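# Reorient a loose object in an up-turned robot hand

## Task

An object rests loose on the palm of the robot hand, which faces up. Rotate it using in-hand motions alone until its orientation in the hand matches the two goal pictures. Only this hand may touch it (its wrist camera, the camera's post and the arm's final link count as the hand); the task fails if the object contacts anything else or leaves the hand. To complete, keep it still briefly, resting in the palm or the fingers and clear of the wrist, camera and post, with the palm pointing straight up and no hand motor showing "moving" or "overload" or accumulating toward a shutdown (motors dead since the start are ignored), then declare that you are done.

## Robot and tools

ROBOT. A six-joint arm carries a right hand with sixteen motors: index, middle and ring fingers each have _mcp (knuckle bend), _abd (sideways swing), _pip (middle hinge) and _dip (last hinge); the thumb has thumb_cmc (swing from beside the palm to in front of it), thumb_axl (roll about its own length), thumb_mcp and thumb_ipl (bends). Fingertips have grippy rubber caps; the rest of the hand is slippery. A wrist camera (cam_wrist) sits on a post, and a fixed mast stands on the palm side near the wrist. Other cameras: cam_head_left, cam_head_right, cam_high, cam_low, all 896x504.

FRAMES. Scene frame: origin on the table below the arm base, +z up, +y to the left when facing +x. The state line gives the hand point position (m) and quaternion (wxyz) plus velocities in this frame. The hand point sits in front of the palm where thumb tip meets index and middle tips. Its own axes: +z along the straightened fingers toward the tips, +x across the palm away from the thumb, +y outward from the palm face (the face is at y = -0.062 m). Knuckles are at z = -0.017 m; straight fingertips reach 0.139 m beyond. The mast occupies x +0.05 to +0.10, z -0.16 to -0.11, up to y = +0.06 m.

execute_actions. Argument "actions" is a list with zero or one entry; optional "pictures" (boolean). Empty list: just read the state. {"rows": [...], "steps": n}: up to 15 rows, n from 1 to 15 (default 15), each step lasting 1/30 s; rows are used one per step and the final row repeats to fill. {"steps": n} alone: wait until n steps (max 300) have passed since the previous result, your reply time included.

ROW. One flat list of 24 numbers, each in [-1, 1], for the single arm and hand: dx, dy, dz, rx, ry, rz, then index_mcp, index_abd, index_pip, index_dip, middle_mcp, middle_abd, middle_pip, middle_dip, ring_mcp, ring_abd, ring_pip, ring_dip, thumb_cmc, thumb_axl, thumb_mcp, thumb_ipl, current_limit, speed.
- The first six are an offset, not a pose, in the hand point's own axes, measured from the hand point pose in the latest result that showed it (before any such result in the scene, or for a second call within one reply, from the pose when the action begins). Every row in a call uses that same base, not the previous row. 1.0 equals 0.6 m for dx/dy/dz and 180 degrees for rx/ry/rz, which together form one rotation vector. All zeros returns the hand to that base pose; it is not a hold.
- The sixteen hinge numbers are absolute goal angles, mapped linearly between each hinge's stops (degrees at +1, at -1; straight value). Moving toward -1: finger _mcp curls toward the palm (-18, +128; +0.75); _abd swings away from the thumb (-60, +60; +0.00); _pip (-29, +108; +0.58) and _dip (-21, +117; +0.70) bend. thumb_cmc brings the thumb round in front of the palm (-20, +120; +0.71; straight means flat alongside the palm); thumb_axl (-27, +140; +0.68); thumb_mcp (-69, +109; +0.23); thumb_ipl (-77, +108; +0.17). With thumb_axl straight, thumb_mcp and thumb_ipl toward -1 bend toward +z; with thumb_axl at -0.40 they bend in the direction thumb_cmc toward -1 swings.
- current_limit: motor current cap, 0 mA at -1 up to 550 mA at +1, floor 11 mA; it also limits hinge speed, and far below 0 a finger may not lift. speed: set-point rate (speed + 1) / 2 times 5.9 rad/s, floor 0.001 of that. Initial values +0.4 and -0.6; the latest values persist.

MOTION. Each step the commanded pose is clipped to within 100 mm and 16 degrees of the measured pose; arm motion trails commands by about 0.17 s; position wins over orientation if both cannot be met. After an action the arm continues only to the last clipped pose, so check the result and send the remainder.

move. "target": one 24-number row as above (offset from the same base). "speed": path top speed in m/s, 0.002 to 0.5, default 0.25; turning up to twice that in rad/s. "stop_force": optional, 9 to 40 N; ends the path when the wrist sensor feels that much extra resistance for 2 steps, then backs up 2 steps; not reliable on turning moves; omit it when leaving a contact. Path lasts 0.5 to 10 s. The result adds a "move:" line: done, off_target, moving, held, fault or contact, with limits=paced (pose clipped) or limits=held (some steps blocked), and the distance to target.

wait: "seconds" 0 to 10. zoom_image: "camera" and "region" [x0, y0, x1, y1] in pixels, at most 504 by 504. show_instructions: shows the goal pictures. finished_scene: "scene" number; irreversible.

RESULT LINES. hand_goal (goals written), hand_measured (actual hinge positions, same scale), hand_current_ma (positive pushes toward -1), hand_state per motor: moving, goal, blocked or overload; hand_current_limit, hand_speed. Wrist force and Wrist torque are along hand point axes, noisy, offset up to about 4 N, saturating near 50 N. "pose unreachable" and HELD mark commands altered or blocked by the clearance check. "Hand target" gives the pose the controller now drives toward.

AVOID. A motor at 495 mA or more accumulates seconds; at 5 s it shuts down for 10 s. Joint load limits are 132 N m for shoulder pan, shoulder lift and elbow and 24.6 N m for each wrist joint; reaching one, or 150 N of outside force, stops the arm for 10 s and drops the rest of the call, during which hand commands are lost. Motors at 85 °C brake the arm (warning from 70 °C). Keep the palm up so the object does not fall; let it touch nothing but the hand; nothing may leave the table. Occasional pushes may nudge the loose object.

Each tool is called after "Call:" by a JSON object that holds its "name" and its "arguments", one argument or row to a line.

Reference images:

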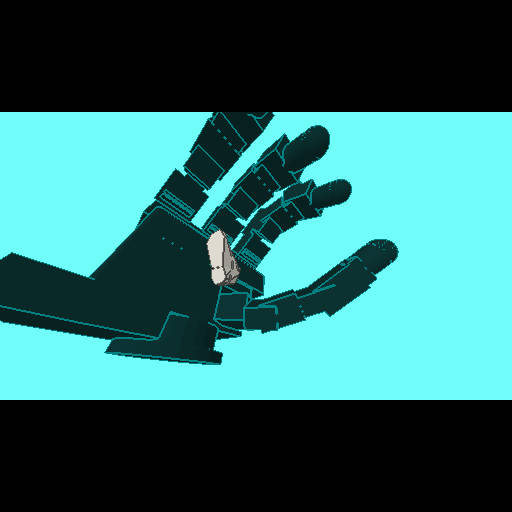

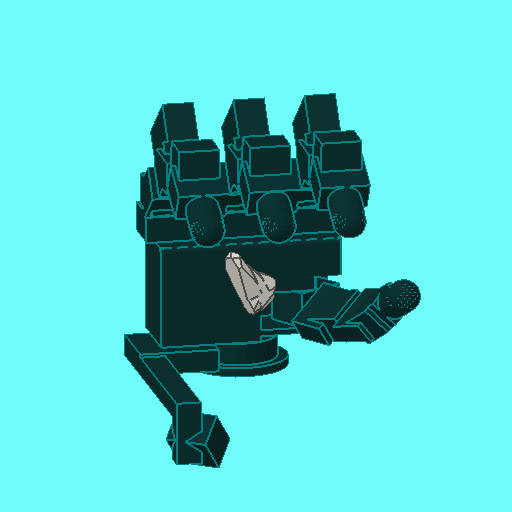

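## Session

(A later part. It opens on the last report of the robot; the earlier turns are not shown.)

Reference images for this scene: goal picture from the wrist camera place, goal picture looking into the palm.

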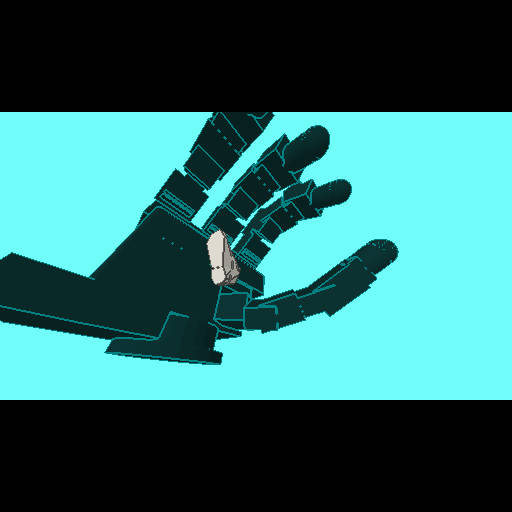

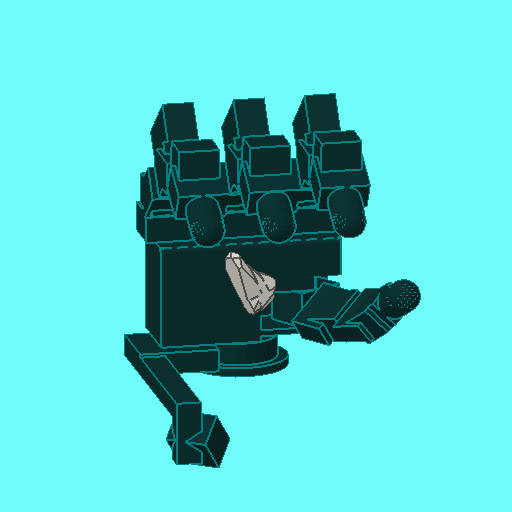

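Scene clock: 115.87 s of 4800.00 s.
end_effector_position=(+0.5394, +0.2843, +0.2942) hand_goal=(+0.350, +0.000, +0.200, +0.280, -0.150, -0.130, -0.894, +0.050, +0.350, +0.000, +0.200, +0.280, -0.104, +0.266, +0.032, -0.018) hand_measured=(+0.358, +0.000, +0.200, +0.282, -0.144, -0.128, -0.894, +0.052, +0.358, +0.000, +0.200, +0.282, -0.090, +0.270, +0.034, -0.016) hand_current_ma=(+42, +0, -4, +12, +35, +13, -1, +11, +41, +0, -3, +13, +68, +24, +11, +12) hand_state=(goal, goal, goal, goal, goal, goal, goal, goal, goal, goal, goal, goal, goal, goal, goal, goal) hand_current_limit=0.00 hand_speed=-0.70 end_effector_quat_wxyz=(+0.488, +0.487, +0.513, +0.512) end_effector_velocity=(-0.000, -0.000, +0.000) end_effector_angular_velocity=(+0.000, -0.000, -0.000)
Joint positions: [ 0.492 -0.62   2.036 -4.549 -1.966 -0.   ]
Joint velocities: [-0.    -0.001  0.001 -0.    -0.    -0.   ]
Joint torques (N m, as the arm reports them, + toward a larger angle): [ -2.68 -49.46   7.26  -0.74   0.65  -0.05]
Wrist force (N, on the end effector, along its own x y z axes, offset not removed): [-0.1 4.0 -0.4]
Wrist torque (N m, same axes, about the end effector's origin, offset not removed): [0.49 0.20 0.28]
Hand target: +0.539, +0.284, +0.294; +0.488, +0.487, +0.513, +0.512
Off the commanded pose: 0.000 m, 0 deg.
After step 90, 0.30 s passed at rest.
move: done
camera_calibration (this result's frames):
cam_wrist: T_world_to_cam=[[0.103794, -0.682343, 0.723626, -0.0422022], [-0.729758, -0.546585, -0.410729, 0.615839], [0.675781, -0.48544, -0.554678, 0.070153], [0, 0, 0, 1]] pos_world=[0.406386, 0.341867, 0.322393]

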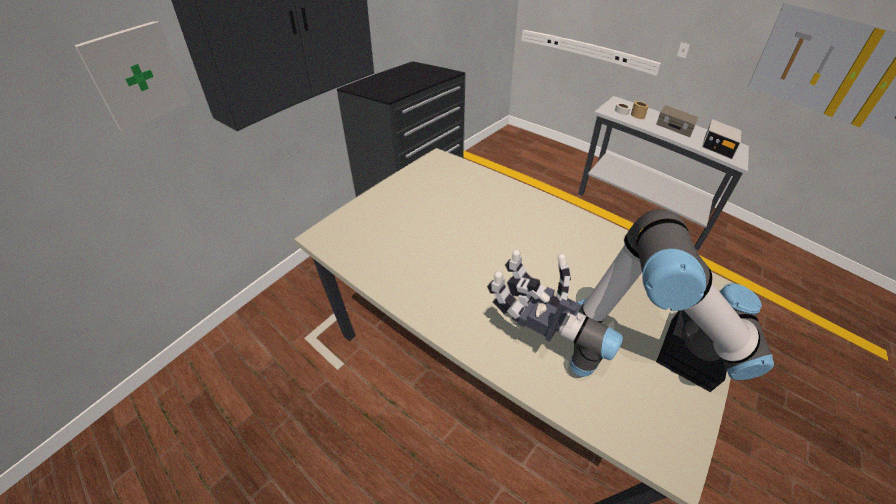

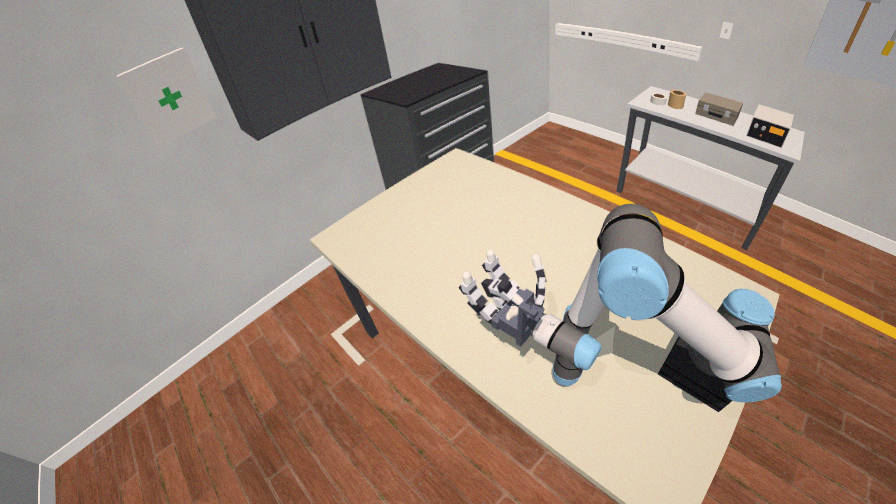

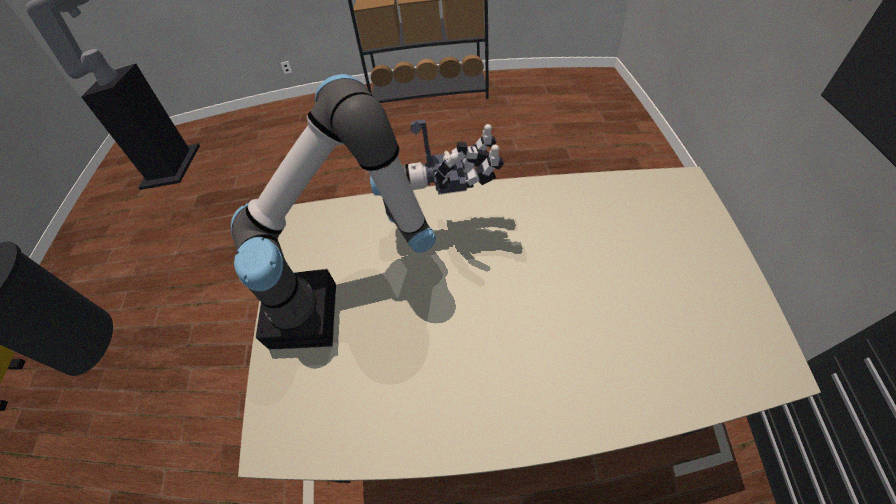

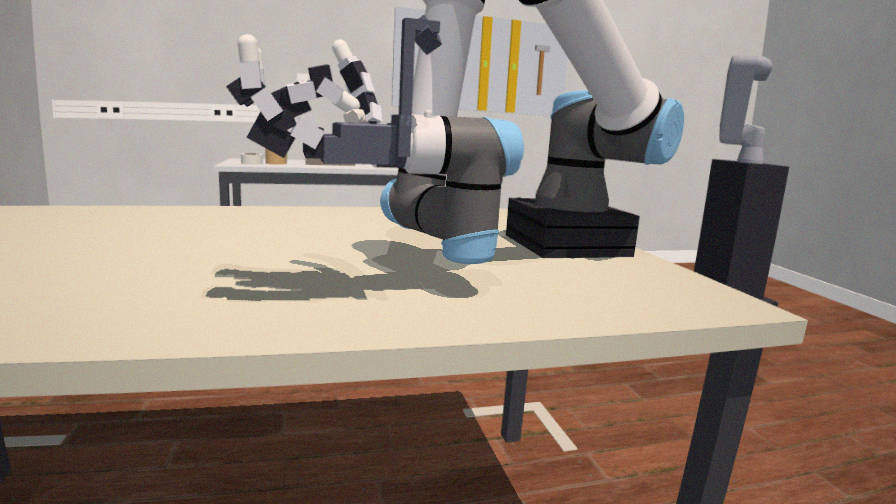

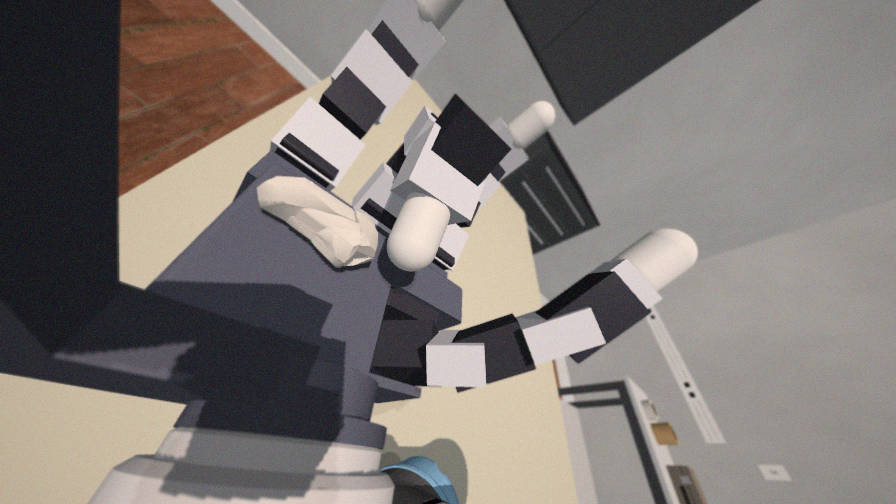

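Call:
{"name": "move", "arguments": {
  "target": [0,0,0,0,0,0, 0.35,0,0.2,0.28, -0.13,-0.13,-0.78,0.05, 0.35,0,0.2,0.28, -0.104,0.266,0.032,-0.018, 0.0,-0.3]
}}

Call:
{"name": "execute_actions", "arguments": {
  "actions": [
    {"rows":[[0,0,0,0,0,0, 0.35,0,0.2,0.28, -0.13,0.7,-0.78,0.05, 0.35,0,0.2,0.28, -0.104,0.266,0.032,-0.018, 0.0,-0.2]],"steps":15}
  ],
  "pictures": false
}}

Call:
{"name": "move", "arguments": {
  "target": [0,0,0,0,0,0, 0.35,0,0.2,0.28, -0.17,0.7,-0.98,0.05, 0.35,0,0.2,0.28, -0.104,0.266,0.032,-0.018, 0.0,-0.7]
}}

Scene clock: 121.07 s of 4800.00 s.
end_effector_position=(+0.5394, +0.2843, +0.2942) hand_goal=(+0.350, +0.000, +0.200, +0.280, -0.130, -0.130, -0.780, +0.050, +0.350, +0.000, +0.200, +0.280, -0.104, +0.266, +0.032, -0.018) hand_measured=(+0.358, +0.000, +0.200, +0.282, -0.130, -0.128, -0.790, +0.052, +0.358, +0.000, +0.200, +0.282, -0.090, +0.270, +0.034, -0.016) hand_current_ma=(+42, +0, -4, +12, -2, +13, -48, +11, +41, +0, -3, +13, +68, +24, +11, +12) hand_state=(goal, goal, goal, goal, goal, goal, goal, goal, goal, goal, goal, goal, goal, goal, goal, goal) hand_current_limit=0.00 hand_speed=-0.30 end_effector_quat_wxyz=(+0.488, +0.487, +0.513, +0.512) end_effector_velocity=(+0.000, +0.000, -0.000) end_effector_angular_velocity=(-0.000, +0.000, +0.000)
Joint positions: [ 0.492 -0.62   2.036 -4.549 -1.966 -0.   ]
Joint velocities: [ 0.  0. -0.  0. -0.  0.]
Joint torques (N m, as the arm reports them, + toward a larger angle): [  5.2  -41.67   5.64  -0.81   0.68  -0.07]
Wrist force (N, on the end effector, along its own x y z axes, offset not removed): [-2.3 1.0 -0.5]
Wrist torque (N m, same axes, about the end effector's origin, offset not removed): [-0.02 0.66 0.11]
Hand target: +0.539, +0.284, +0.294; +0.488, +0.487, +0.513, +0.512
Off the commanded pose: 0.000 m, 0 deg.
After step 90, 1.50 s passed at rest.
move: done
camera_calibration (this result's frames):
cam_wrist: T_world_to_cam=[[0.103832, -0.682333, 0.72363, -0.0422032], [-0.729746, -0.546615, -0.41071, 0.615834], [0.675788, -0.485421, -0.554686, 0.0701549], [0, 0, 0, 1]] pos_world=[0.406375, 0.341882, 0.322383]

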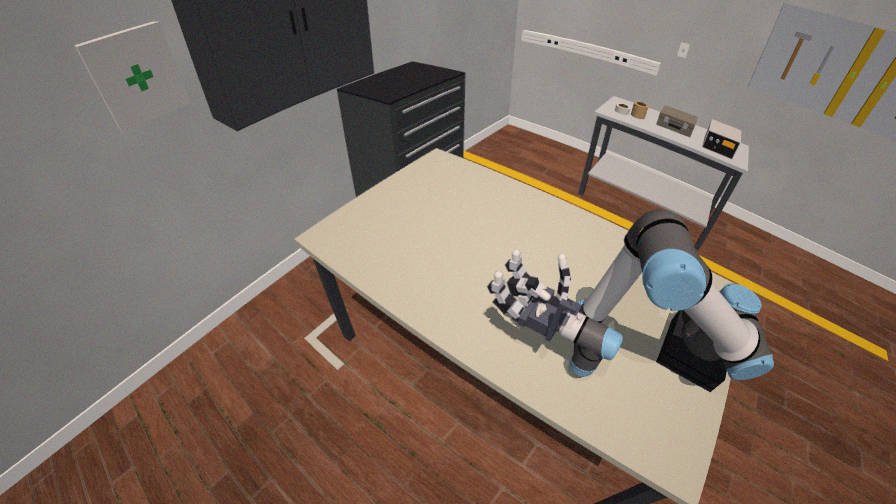

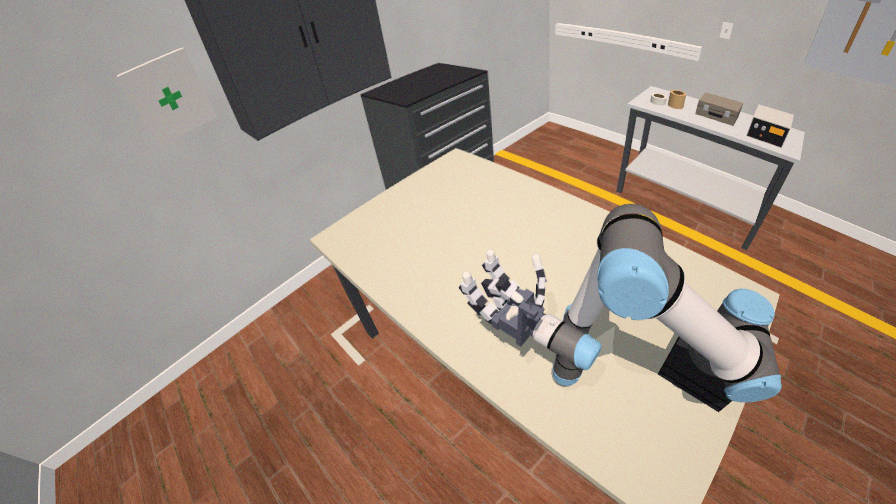

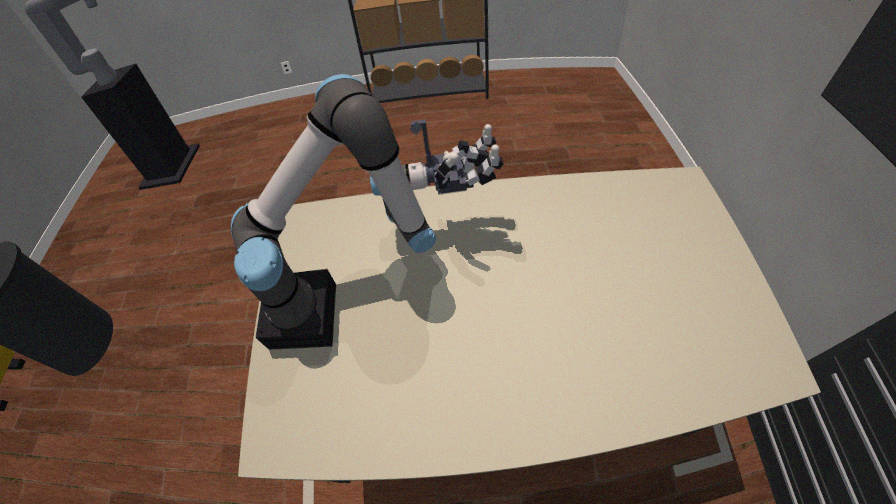

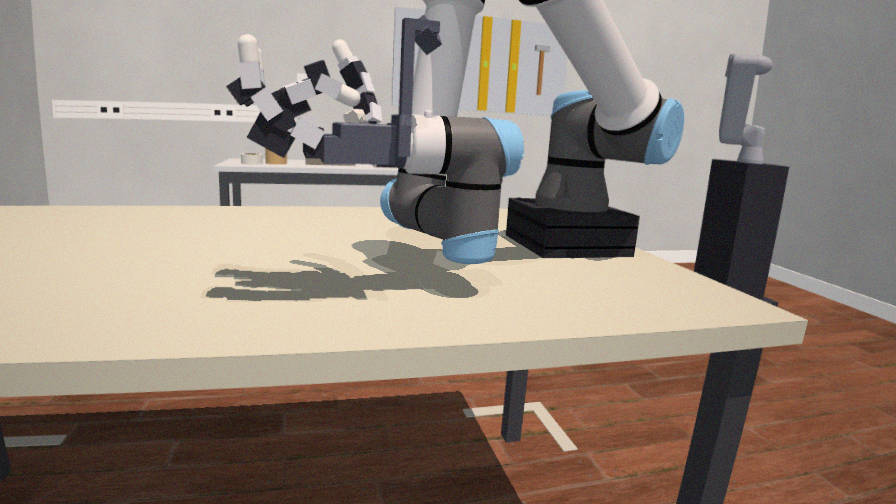

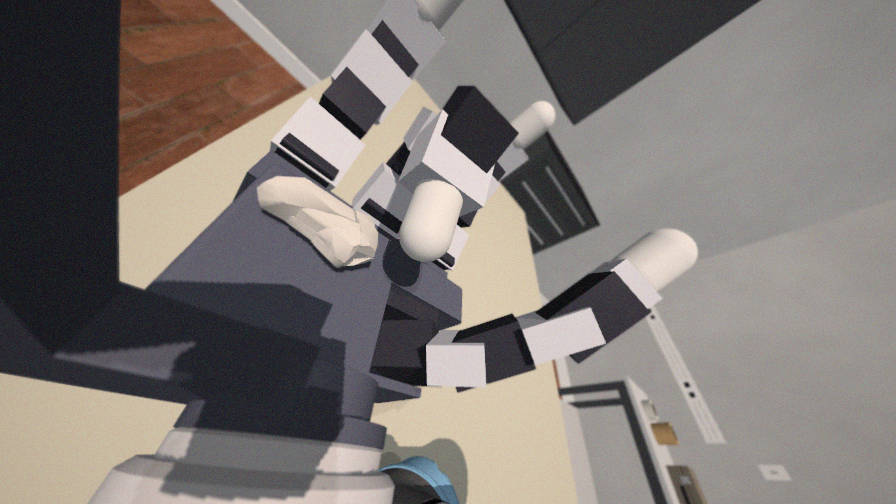

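Scene clock: 121.57 s of 4800.00 s.
end_effector_position=(+0.5394, +0.2843, +0.2942) hand_goal=(+0.350, +0.000, +0.200, +0.280, -0.130, +0.700, -0.780, +0.050, +0.350, +0.000, +0.200, +0.280, -0.104, +0.266, +0.032, -0.018) hand_measured=(+0.358, +0.000, +0.200, +0.282, -0.130, +0.324, -0.790, +0.052, +0.358, +0.000, +0.200, +0.282, -0.090, +0.270, +0.034, -0.016) hand_current_ma=(+42, +0, -4, +12, -2, -48, -47, +11, +41, +0, -3, +13, +68, +24, +11, +12) hand_state=(goal, goal, goal, goal, goal, moving, goal, goal, goal, goal, goal, goal, goal, goal, goal, goal) hand_current_limit=0.00 hand_speed=-0.20 end_effector_quat_wxyz=(+0.488, +0.487, +0.513, +0.512) end_effector_velocity=(+0.000, +0.000, +0.000) end_effector_angular_velocity=(+0.000, -0.001, -0.000)
Joint positions: [ 0.492 -0.62   2.036 -4.549 -1.966 -0.   ]
Joint velocities: [ 0.    -0.001 -0.001  0.001 -0.    -0.   ]
Joint torques (N m, as the arm reports them, + toward a larger angle): [  5.6  -41.79   5.44  -0.85   0.77  -0.02]
Wrist force (N, on the end effector, along its own x y z axes, offset not removed): [-1.4 -1.1 1.2]
Wrist torque (N m, same axes, about the end effector's origin, offset not removed): [-0.33 0.46 0.07]
Hand target: +0.539, +0.284, +0.294; +0.488, +0.487, +0.513, +0.512
Off the commanded pose: 0.000 m, 0 deg.
Steps of this call (steps 1 to 15: all 15 steps of this action). Readings (end_effector_position | what the end effector reports):
1: (+0.5394, +0.2843, +0.2942) | hand_goal=(+0.350, +0.000, +0.200, +0.280, -0.130, +0.700, -0.780, +0.050, +0.350, +0.000, +0.200, +0.280, -0.104, +0.266, +0.032, -0.018) hand_measured=(+0.358, +0.000, +0.200, +0.282, -0.130, -0.128, -0.790, +0.052, +0.358, +0.000, +0.200, +0.282, -0.090, +0.270, +0.034, -0.016) hand_current_ma=(+42, +0, -4, +12, -2, +13, -48, +11, +41, +0, -3, +13, +68, +24, +11, +12) hand_state=(goal, goal, goal, goal, goal, moving, goal, goal, goal, goal, goal, goal, goal, goal, goal, goal) hand_current_limit=0.00 hand_speed=-0.20
2: (+0.5394, +0.2843, +0.2942) | hand_goal=(+0.350, +0.000, +0.200, +0.280, -0.130, +0.700, -0.780, +0.050, +0.350, +0.000, +0.200, +0.280, -0.104, +0.266, +0.032, -0.018) hand_measured=(+0.358, +0.000, +0.200, +0.282, -0.130, -0.114, -0.790, +0.052, +0.358, +0.000, +0.200, +0.282, -0.090, +0.270, +0.034, -0.016) hand_current_ma=(+42, +0, -4, +12, -2, -91, -48, +11, +41, +0, -3, +13, +68, +24, +11, +12) hand_state=(goal, goal, goal, goal, goal, moving, goal, goal, goal, goal, goal, goal, goal, goal, goal, goal) hand_current_limit=0.00 hand_speed=-0.20
4: (+0.5394, +0.2843, +0.2942) | hand_goal=(+0.350, +0.000, +0.200, +0.280, -0.130, +0.700, -0.780, +0.050, +0.350, +0.000, +0.200, +0.280, -0.104, +0.266, +0.032, -0.018) hand_measured=(+0.358, +0.000, +0.200, +0.282, -0.130, -0.052, -0.790, +0.052, +0.358, +0.000, +0.200, +0.282, -0.090, +0.270, +0.034, -0.016) hand_current_ma=(+42, +0, -4, +12, -2, -65, -48, +11, +41, +0, -3, +13, +68, +24, +11, +12) hand_state=(goal, goal, goal, goal, goal, moving, goal, goal, goal, goal, goal, goal, goal, goal, goal, goal) hand_current_limit=0.00 hand_speed=-0.20
8: (+0.5394, +0.2843, +0.2942) | hand_goal=(+0.350, +0.000, +0.200, +0.280, -0.130, +0.700, -0.780, +0.050, +0.350, +0.000, +0.200, +0.280, -0.104, +0.266, +0.032, -0.018) hand_measured=(+0.358, +0.000, +0.200, +0.282, -0.130, +0.084, -0.790, +0.052, +0.358, +0.000, +0.200, +0.282, -0.090, +0.270, +0.034, -0.016) hand_current_ma=(+42, +0, -4, +12, -2, -52, -48, +11, +41, +0, -3, +13, +68, +24, +11, +12) hand_state=(goal, goal, goal, goal, goal, moving, goal, goal, goal, goal, goal, goal, goal, goal, goal, goal) hand_current_limit=0.00 hand_speed=-0.20
15: the state above

Scene clock: 122.63 s of 4800.00 s.
end_effector_position=(+0.5394, +0.2843, +0.2942) hand_goal=(+0.350, +0.000, +0.200, +0.280, -0.170, +0.700, -0.980, +0.050, +0.350, +0.000, +0.200, +0.280, -0.104, +0.266, +0.032, -0.018) hand_measured=(+0.358, +0.000, +0.200, +0.282, -0.154, +0.700, -0.916, +0.058, +0.358, +0.000, +0.200, +0.282, -0.090, +0.270, +0.034, -0.016) hand_current_ma=(+42, +0, -4, +12, +84, +2, +275, +49, +41, +0, -3, +13, +68, +24, +11, +12) hand_state=(goal, goal, goal, goal, goal, goal, blocked, goal, goal, goal, goal, goal, goal, goal, goal, goal) hand_current_limit=0.00 hand_speed=-0.70 end_effector_quat_wxyz=(+0.488, +0.487, +0.513, +0.512) end_effector_velocity=(-0.000, -0.000, +0.000) end_effector_angular_velocity=(+0.000, -0.000, -0.000)
Joint positions: [ 0.492 -0.62   2.036 -4.549 -1.966 -0.   ]
Joint velocities: [-0.    -0.001  0.     0.    -0.    -0.   ]
Joint torques (N m, as the arm reports them, + toward a larger angle): [  5.45 -41.9    5.59  -0.82   0.78  -0.04]
Wrist force (N, on the end effector, along its own x y z axes, offset not removed): [0.6 -2.2 -0.2]
Wrist torque (N m, same axes, about the end effector's origin, offset not removed): [-0.35 0.37 0.25]
Hand target: +0.539, +0.284, +0.294; +0.488, +0.487, +0.513, +0.512
Off the commanded pose: 0.000 m, 0 deg.
move: done
camera_calibration (this result's frames):
cam_wrist: T_world_to_cam=[[0.103832, -0.682333, 0.72363, -0.0422032], [-0.729747, -0.546614, -0.41071, 0.615834], [0.675788, -0.485422, -0.554686, 0.070155], [0, 0, 0, 1]] pos_world=[0.406375, 0.341882, 0.322383]

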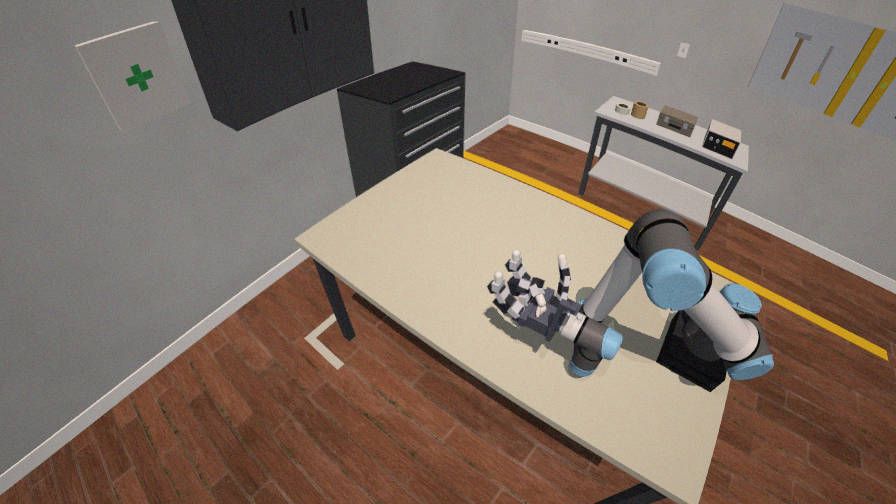

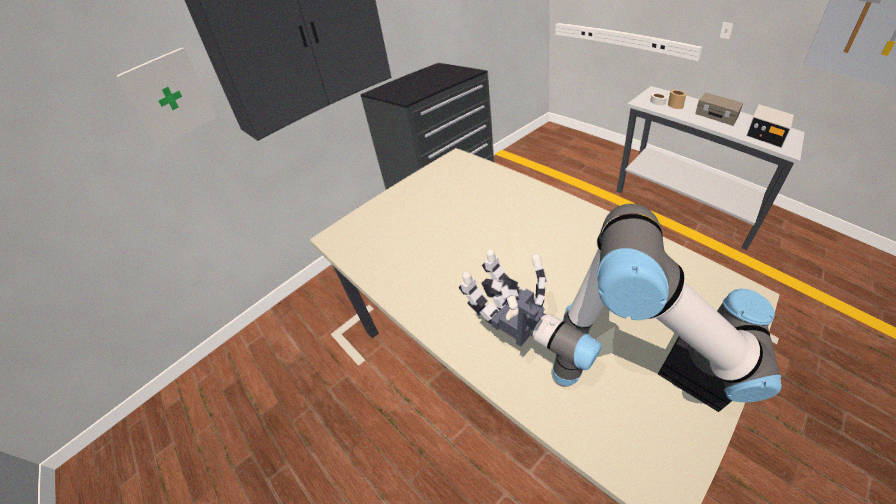

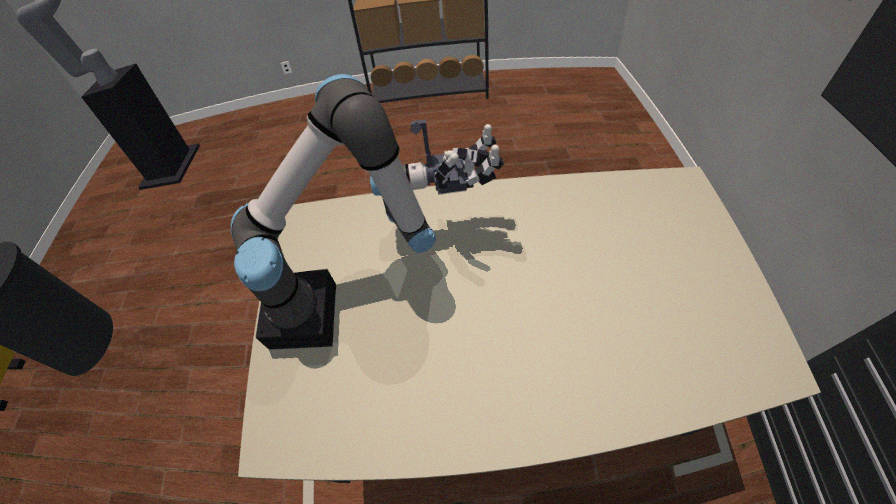

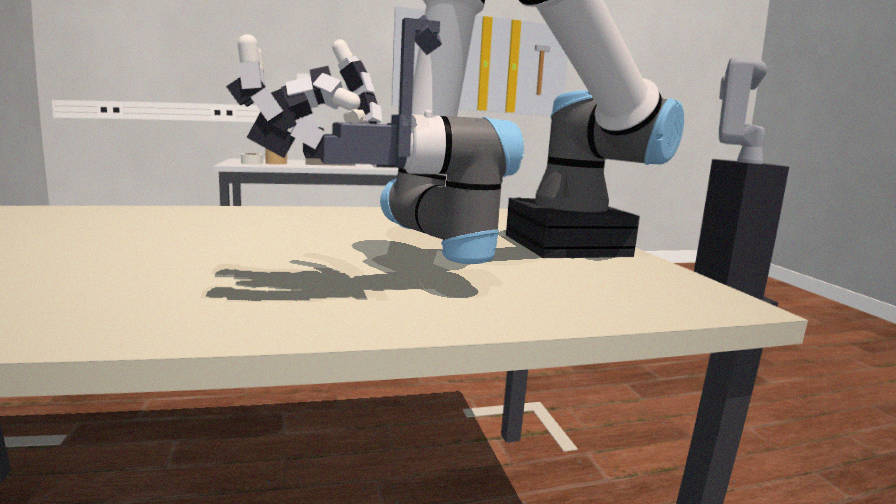

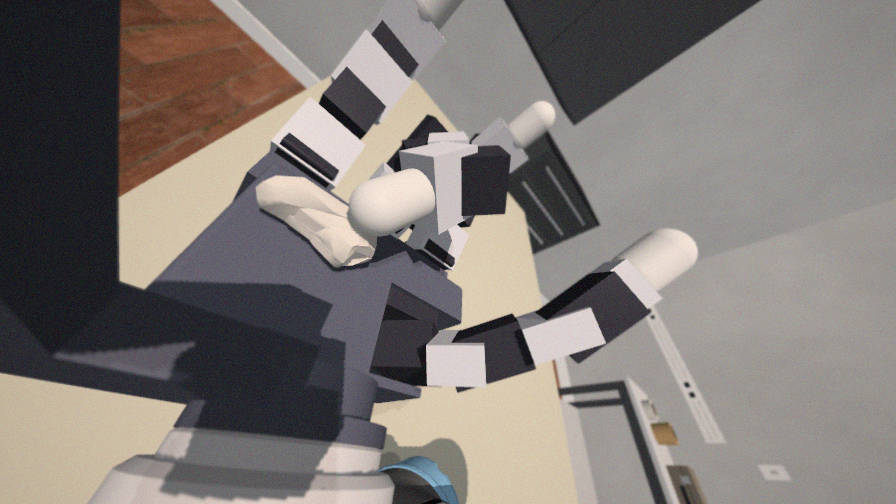

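Call:
{"name": "move", "arguments": {
  "target": [0,0,0,0,0,0, 0.35,0,0.2,0.28, -0.455,0.7,-0.625,0.05, 0.35,0,0.2,0.28, -0.104,0.266,0.032,-0.018, 0.0,-0.85]
}}

Call:
{"name": "zoom_image", "arguments": {
  "camera": "cam_low",
  "region": [270, 50, 420, 170]
}}

Scene clock: 131.53 s of 4800.00 s.
end_effector_position=(+0.5394, +0.2843, +0.2942) hand_goal=(+0.350, +0.000, +0.200, +0.280, -0.454, +0.700, -0.624, +0.050, +0.350, +0.000, +0.200, +0.280, -0.104, +0.266, +0.032, -0.018) hand_measured=(+0.358, +0.000, +0.200, +0.282, -0.420, +0.704, -0.616, +0.058, +0.358, +0.000, +0.200, +0.282, -0.090, +0.270, +0.034, -0.016) hand_current_ma=(+42, +0, -4, +12, +184, +17, +36, +47, +41, +0, -3, +13, +68, +24, +11, +12) hand_state=(goal, goal, goal, goal, blocked, goal, goal, goal, goal, goal, goal, goal, goal, goal, goal, goal) hand_current_limit=0.00 hand_speed=-0.85 end_effector_quat_wxyz=(+0.488, +0.487, +0.513, +0.512) end_effector_velocity=(+0.000, -0.000, +0.000) end_effector_angular_velocity=(+0.001, -0.001, -0.000)
Joint positions: [ 0.492 -0.62   2.036 -4.549 -1.966 -0.   ]
Joint velocities: [-0.     0.    -0.002 -0.     0.    -0.   ]
Joint torques (N m, as the arm reports them, + toward a larger angle): [  5.59 -41.4    5.38  -0.89   0.79  -0.02]
Wrist force (N, on the end effector, along its own x y z axes, offset not removed): [-0.4 1.3 0.7]
Wrist torque (N m, same axes, about the end effector's origin, offset not removed): [0.03 0.22 0.17]
Hand target: +0.539, +0.284, +0.294; +0.488, +0.487, +0.513, +0.512
Off the commanded pose: 0.000 m, 0 deg.
After step 90, 4.70 s passed at rest.
move: done
camera_calibration (this result's frames):
cam_wrist: T_world_to_cam=[[0.103832, -0.682333, 0.72363, -0.0422032], [-0.729746, -0.546615, -0.41071, 0.615834], [0.675788, -0.485421, -0.554686, 0.070155], [0, 0, 0, 1]] pos_world=[0.406375, 0.341882, 0.322383]

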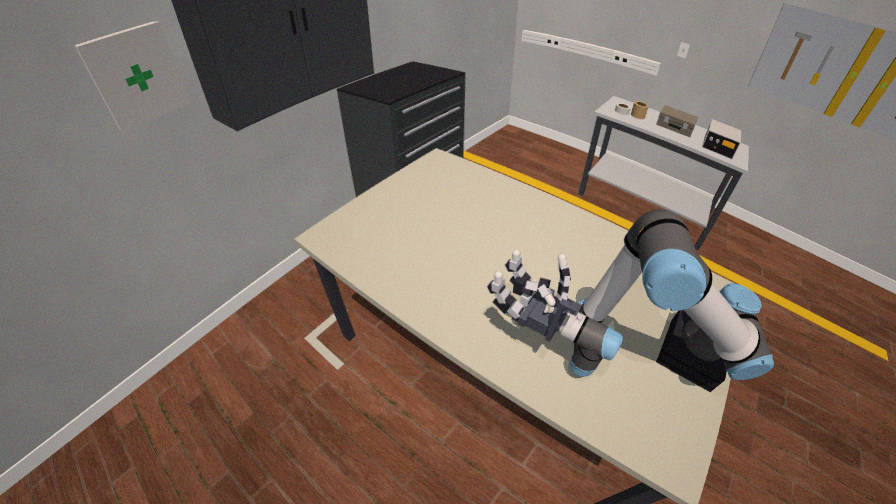

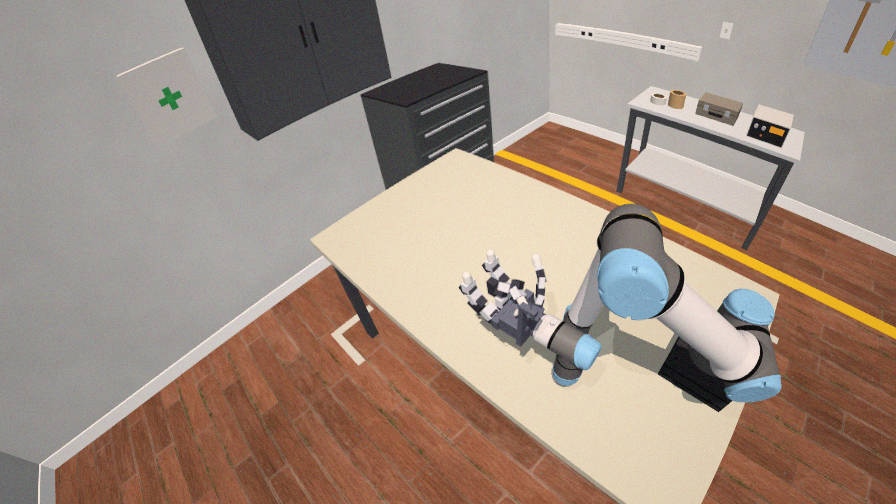

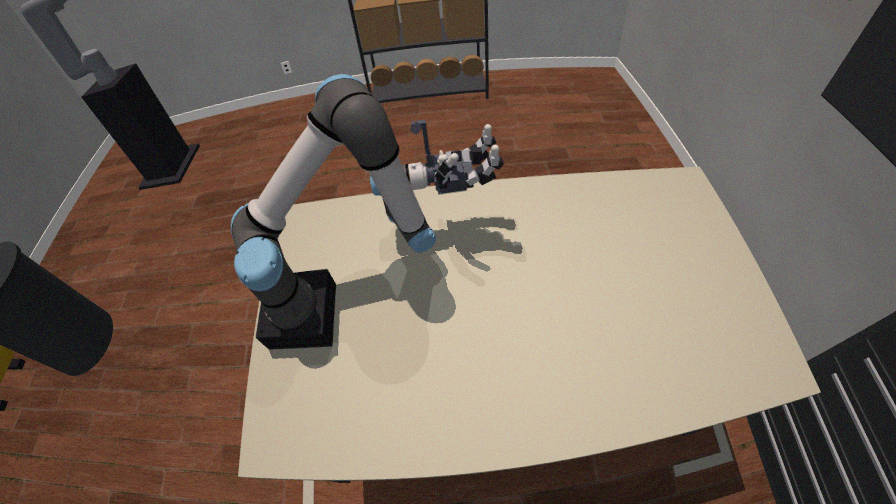

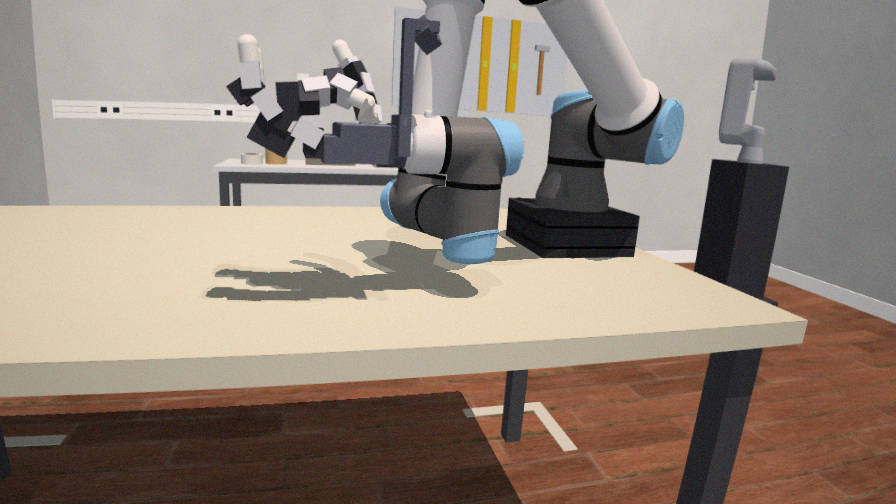

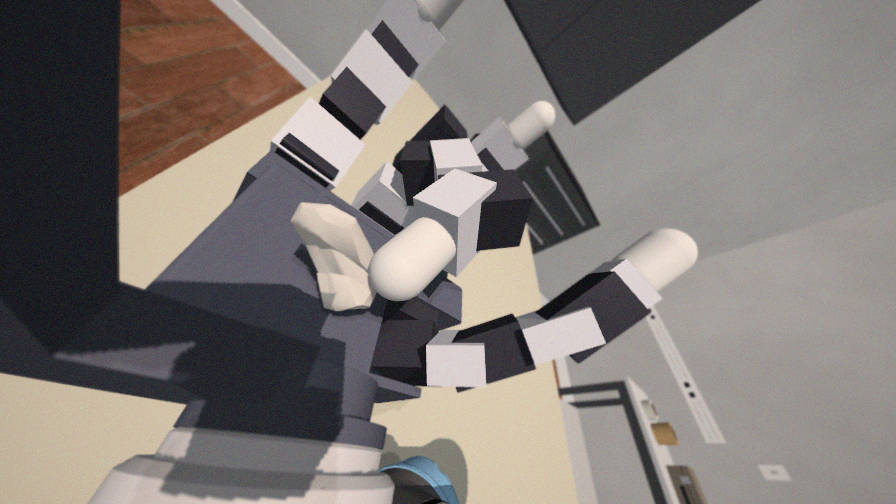

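Region (270, 50, 420, 170) of cam_low's 896x504 image, scaled by 3.360, with more detail than that image has; it fills the top 403 rows of this view, and the rest is white.

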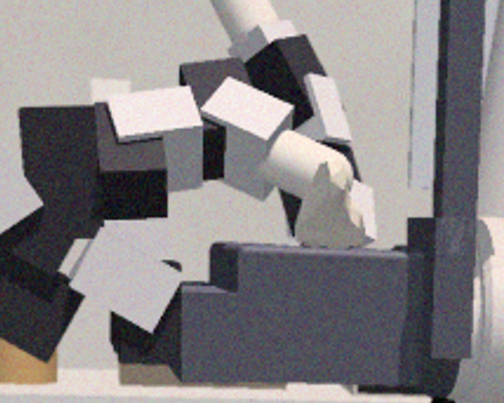

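Call:
{"name": "move", "arguments": {
  "target": [0,0,0,0,0,0, 0.35,0,0.2,0.28, -0.30,0.7,-0.60,0.05, 0.35,0,0.2,0.28, -0.104,0.266,0.032,-0.018, 0.0,-0.85]
}}

Call:
{"name": "zoom_image", "arguments": {
  "camera": "cam_low",
  "region": [270, 50, 420, 170]
}}

Scene clock: 138.50 s of 4800.00 s.
end_effector_position=(+0.5394, +0.2843, +0.2942) hand_goal=(+0.350, +0.000, +0.200, +0.280, -0.300, +0.700, -0.600, +0.050, +0.350, +0.000, +0.200, +0.280, -0.104, +0.266, +0.032, -0.018) hand_measured=(+0.358, +0.000, +0.200, +0.282, -0.302, +0.704, -0.606, +0.052, +0.358, +0.000, +0.200, +0.282, -0.090, +0.270, +0.034, -0.016) hand_current_ma=(+42, +0, -4, +12, -14, +17, -33, +12, +42, +0, -3, +13, +68, +24, +11, +12) hand_state=(goal, goal, goal, goal, goal, goal, goal, goal, goal, goal, goal, goal, goal, goal, goal, goal) hand_current_limit=0.00 hand_speed=-0.85 end_effector_quat_wxyz=(+0.488, +0.487, +0.513, +0.512) end_effector_velocity=(+0.000, -0.000, -0.000) end_effector_angular_velocity=(-0.000, +0.000, -0.000)
Joint positions: [ 0.492 -0.62   2.036 -4.549 -1.966 -0.   ]
Joint velocities: [-0.001  0.    -0.     0.     0.    -0.   ]
Joint torques (N m, as the arm reports them, + toward a larger angle): [  5.2  -41.27   5.06  -0.94   0.81  -0.04]
Wrist force (N, on the end effector, along its own x y z axes, offset not removed): [-0.1 1.9 2.4]
Wrist torque (N m, same axes, about the end effector's origin, offset not removed): [0.00 0.30 0.22]
Hand target: +0.539, +0.284, +0.294; +0.488, +0.487, +0.513, +0.512
Off the commanded pose: 0.000 m, 0 deg.
After step 90, 3.27 s passed at rest.
move: done
camera_calibration (this result's frames):
cam_wrist: T_world_to_cam=[[0.103832, -0.682333, 0.72363, -0.0422033], [-0.729746, -0.546615, -0.41071, 0.615834], [0.675788, -0.485422, -0.554686, 0.070155], [0, 0, 0, 1]] pos_world=[0.406375, 0.341882, 0.322383]

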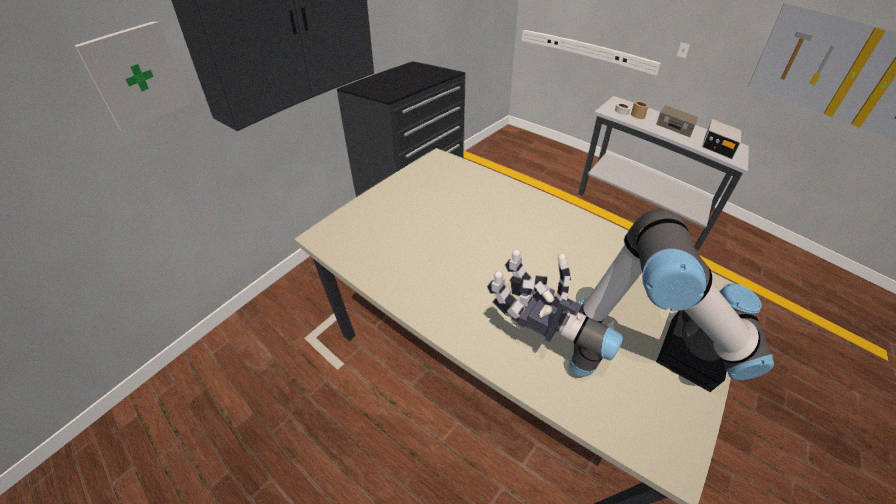

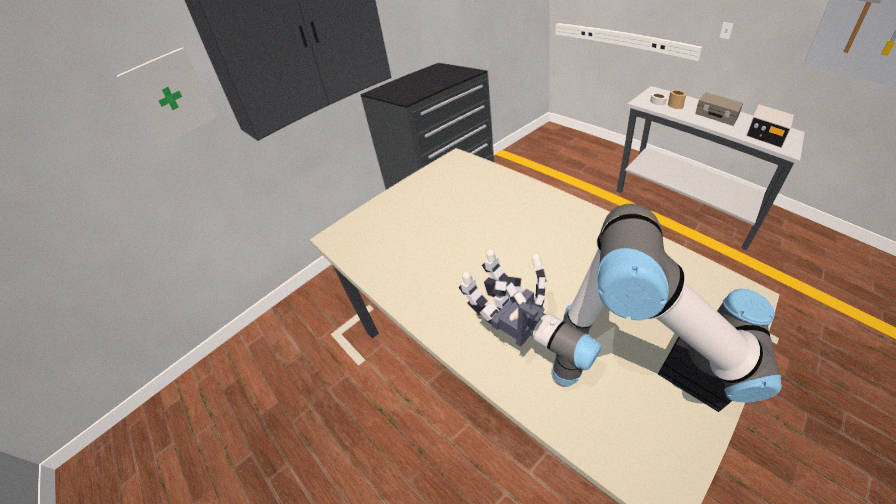

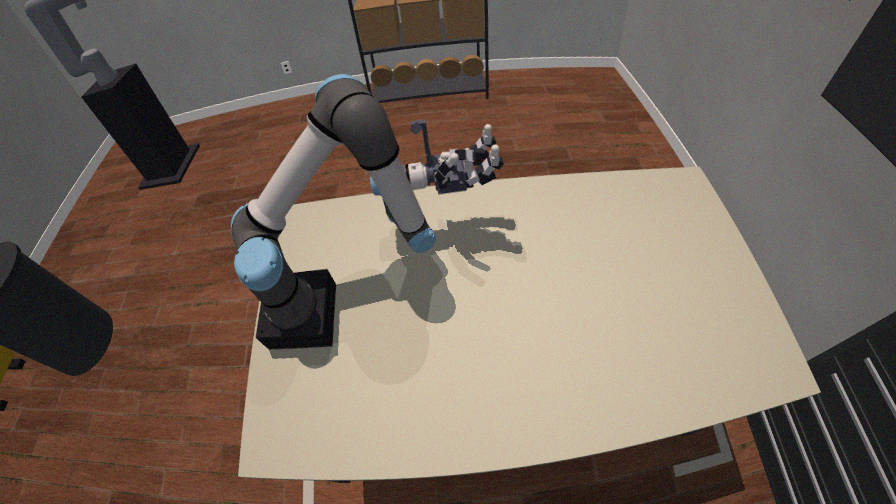

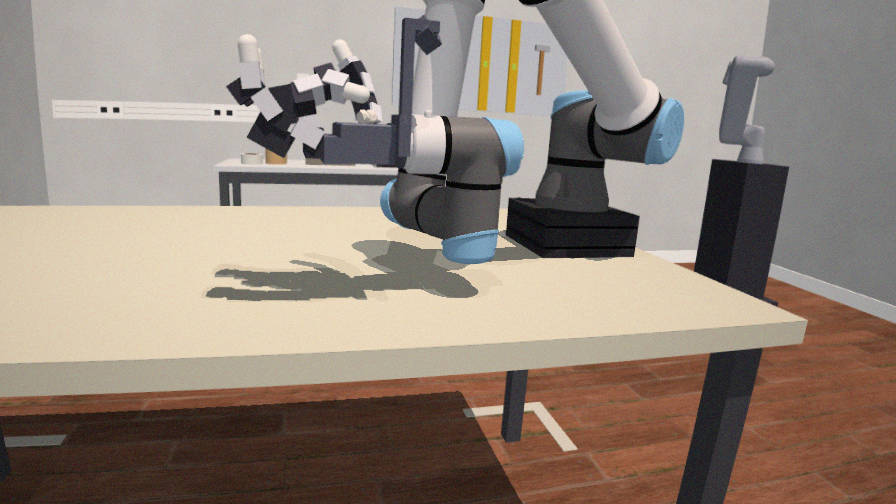

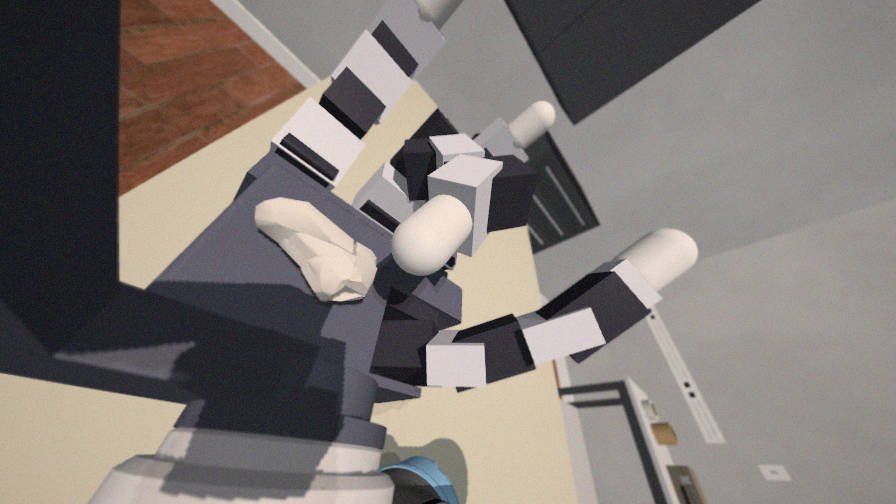

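Region (270, 50, 420, 170) of cam_low's 896x504 image, scaled by 3.360, with more detail than that image has; it fills the top 403 rows of this view, and the rest is white.

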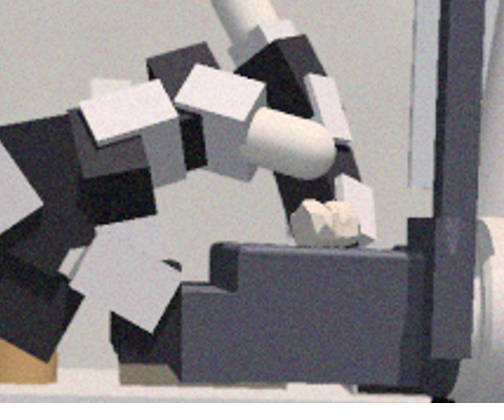

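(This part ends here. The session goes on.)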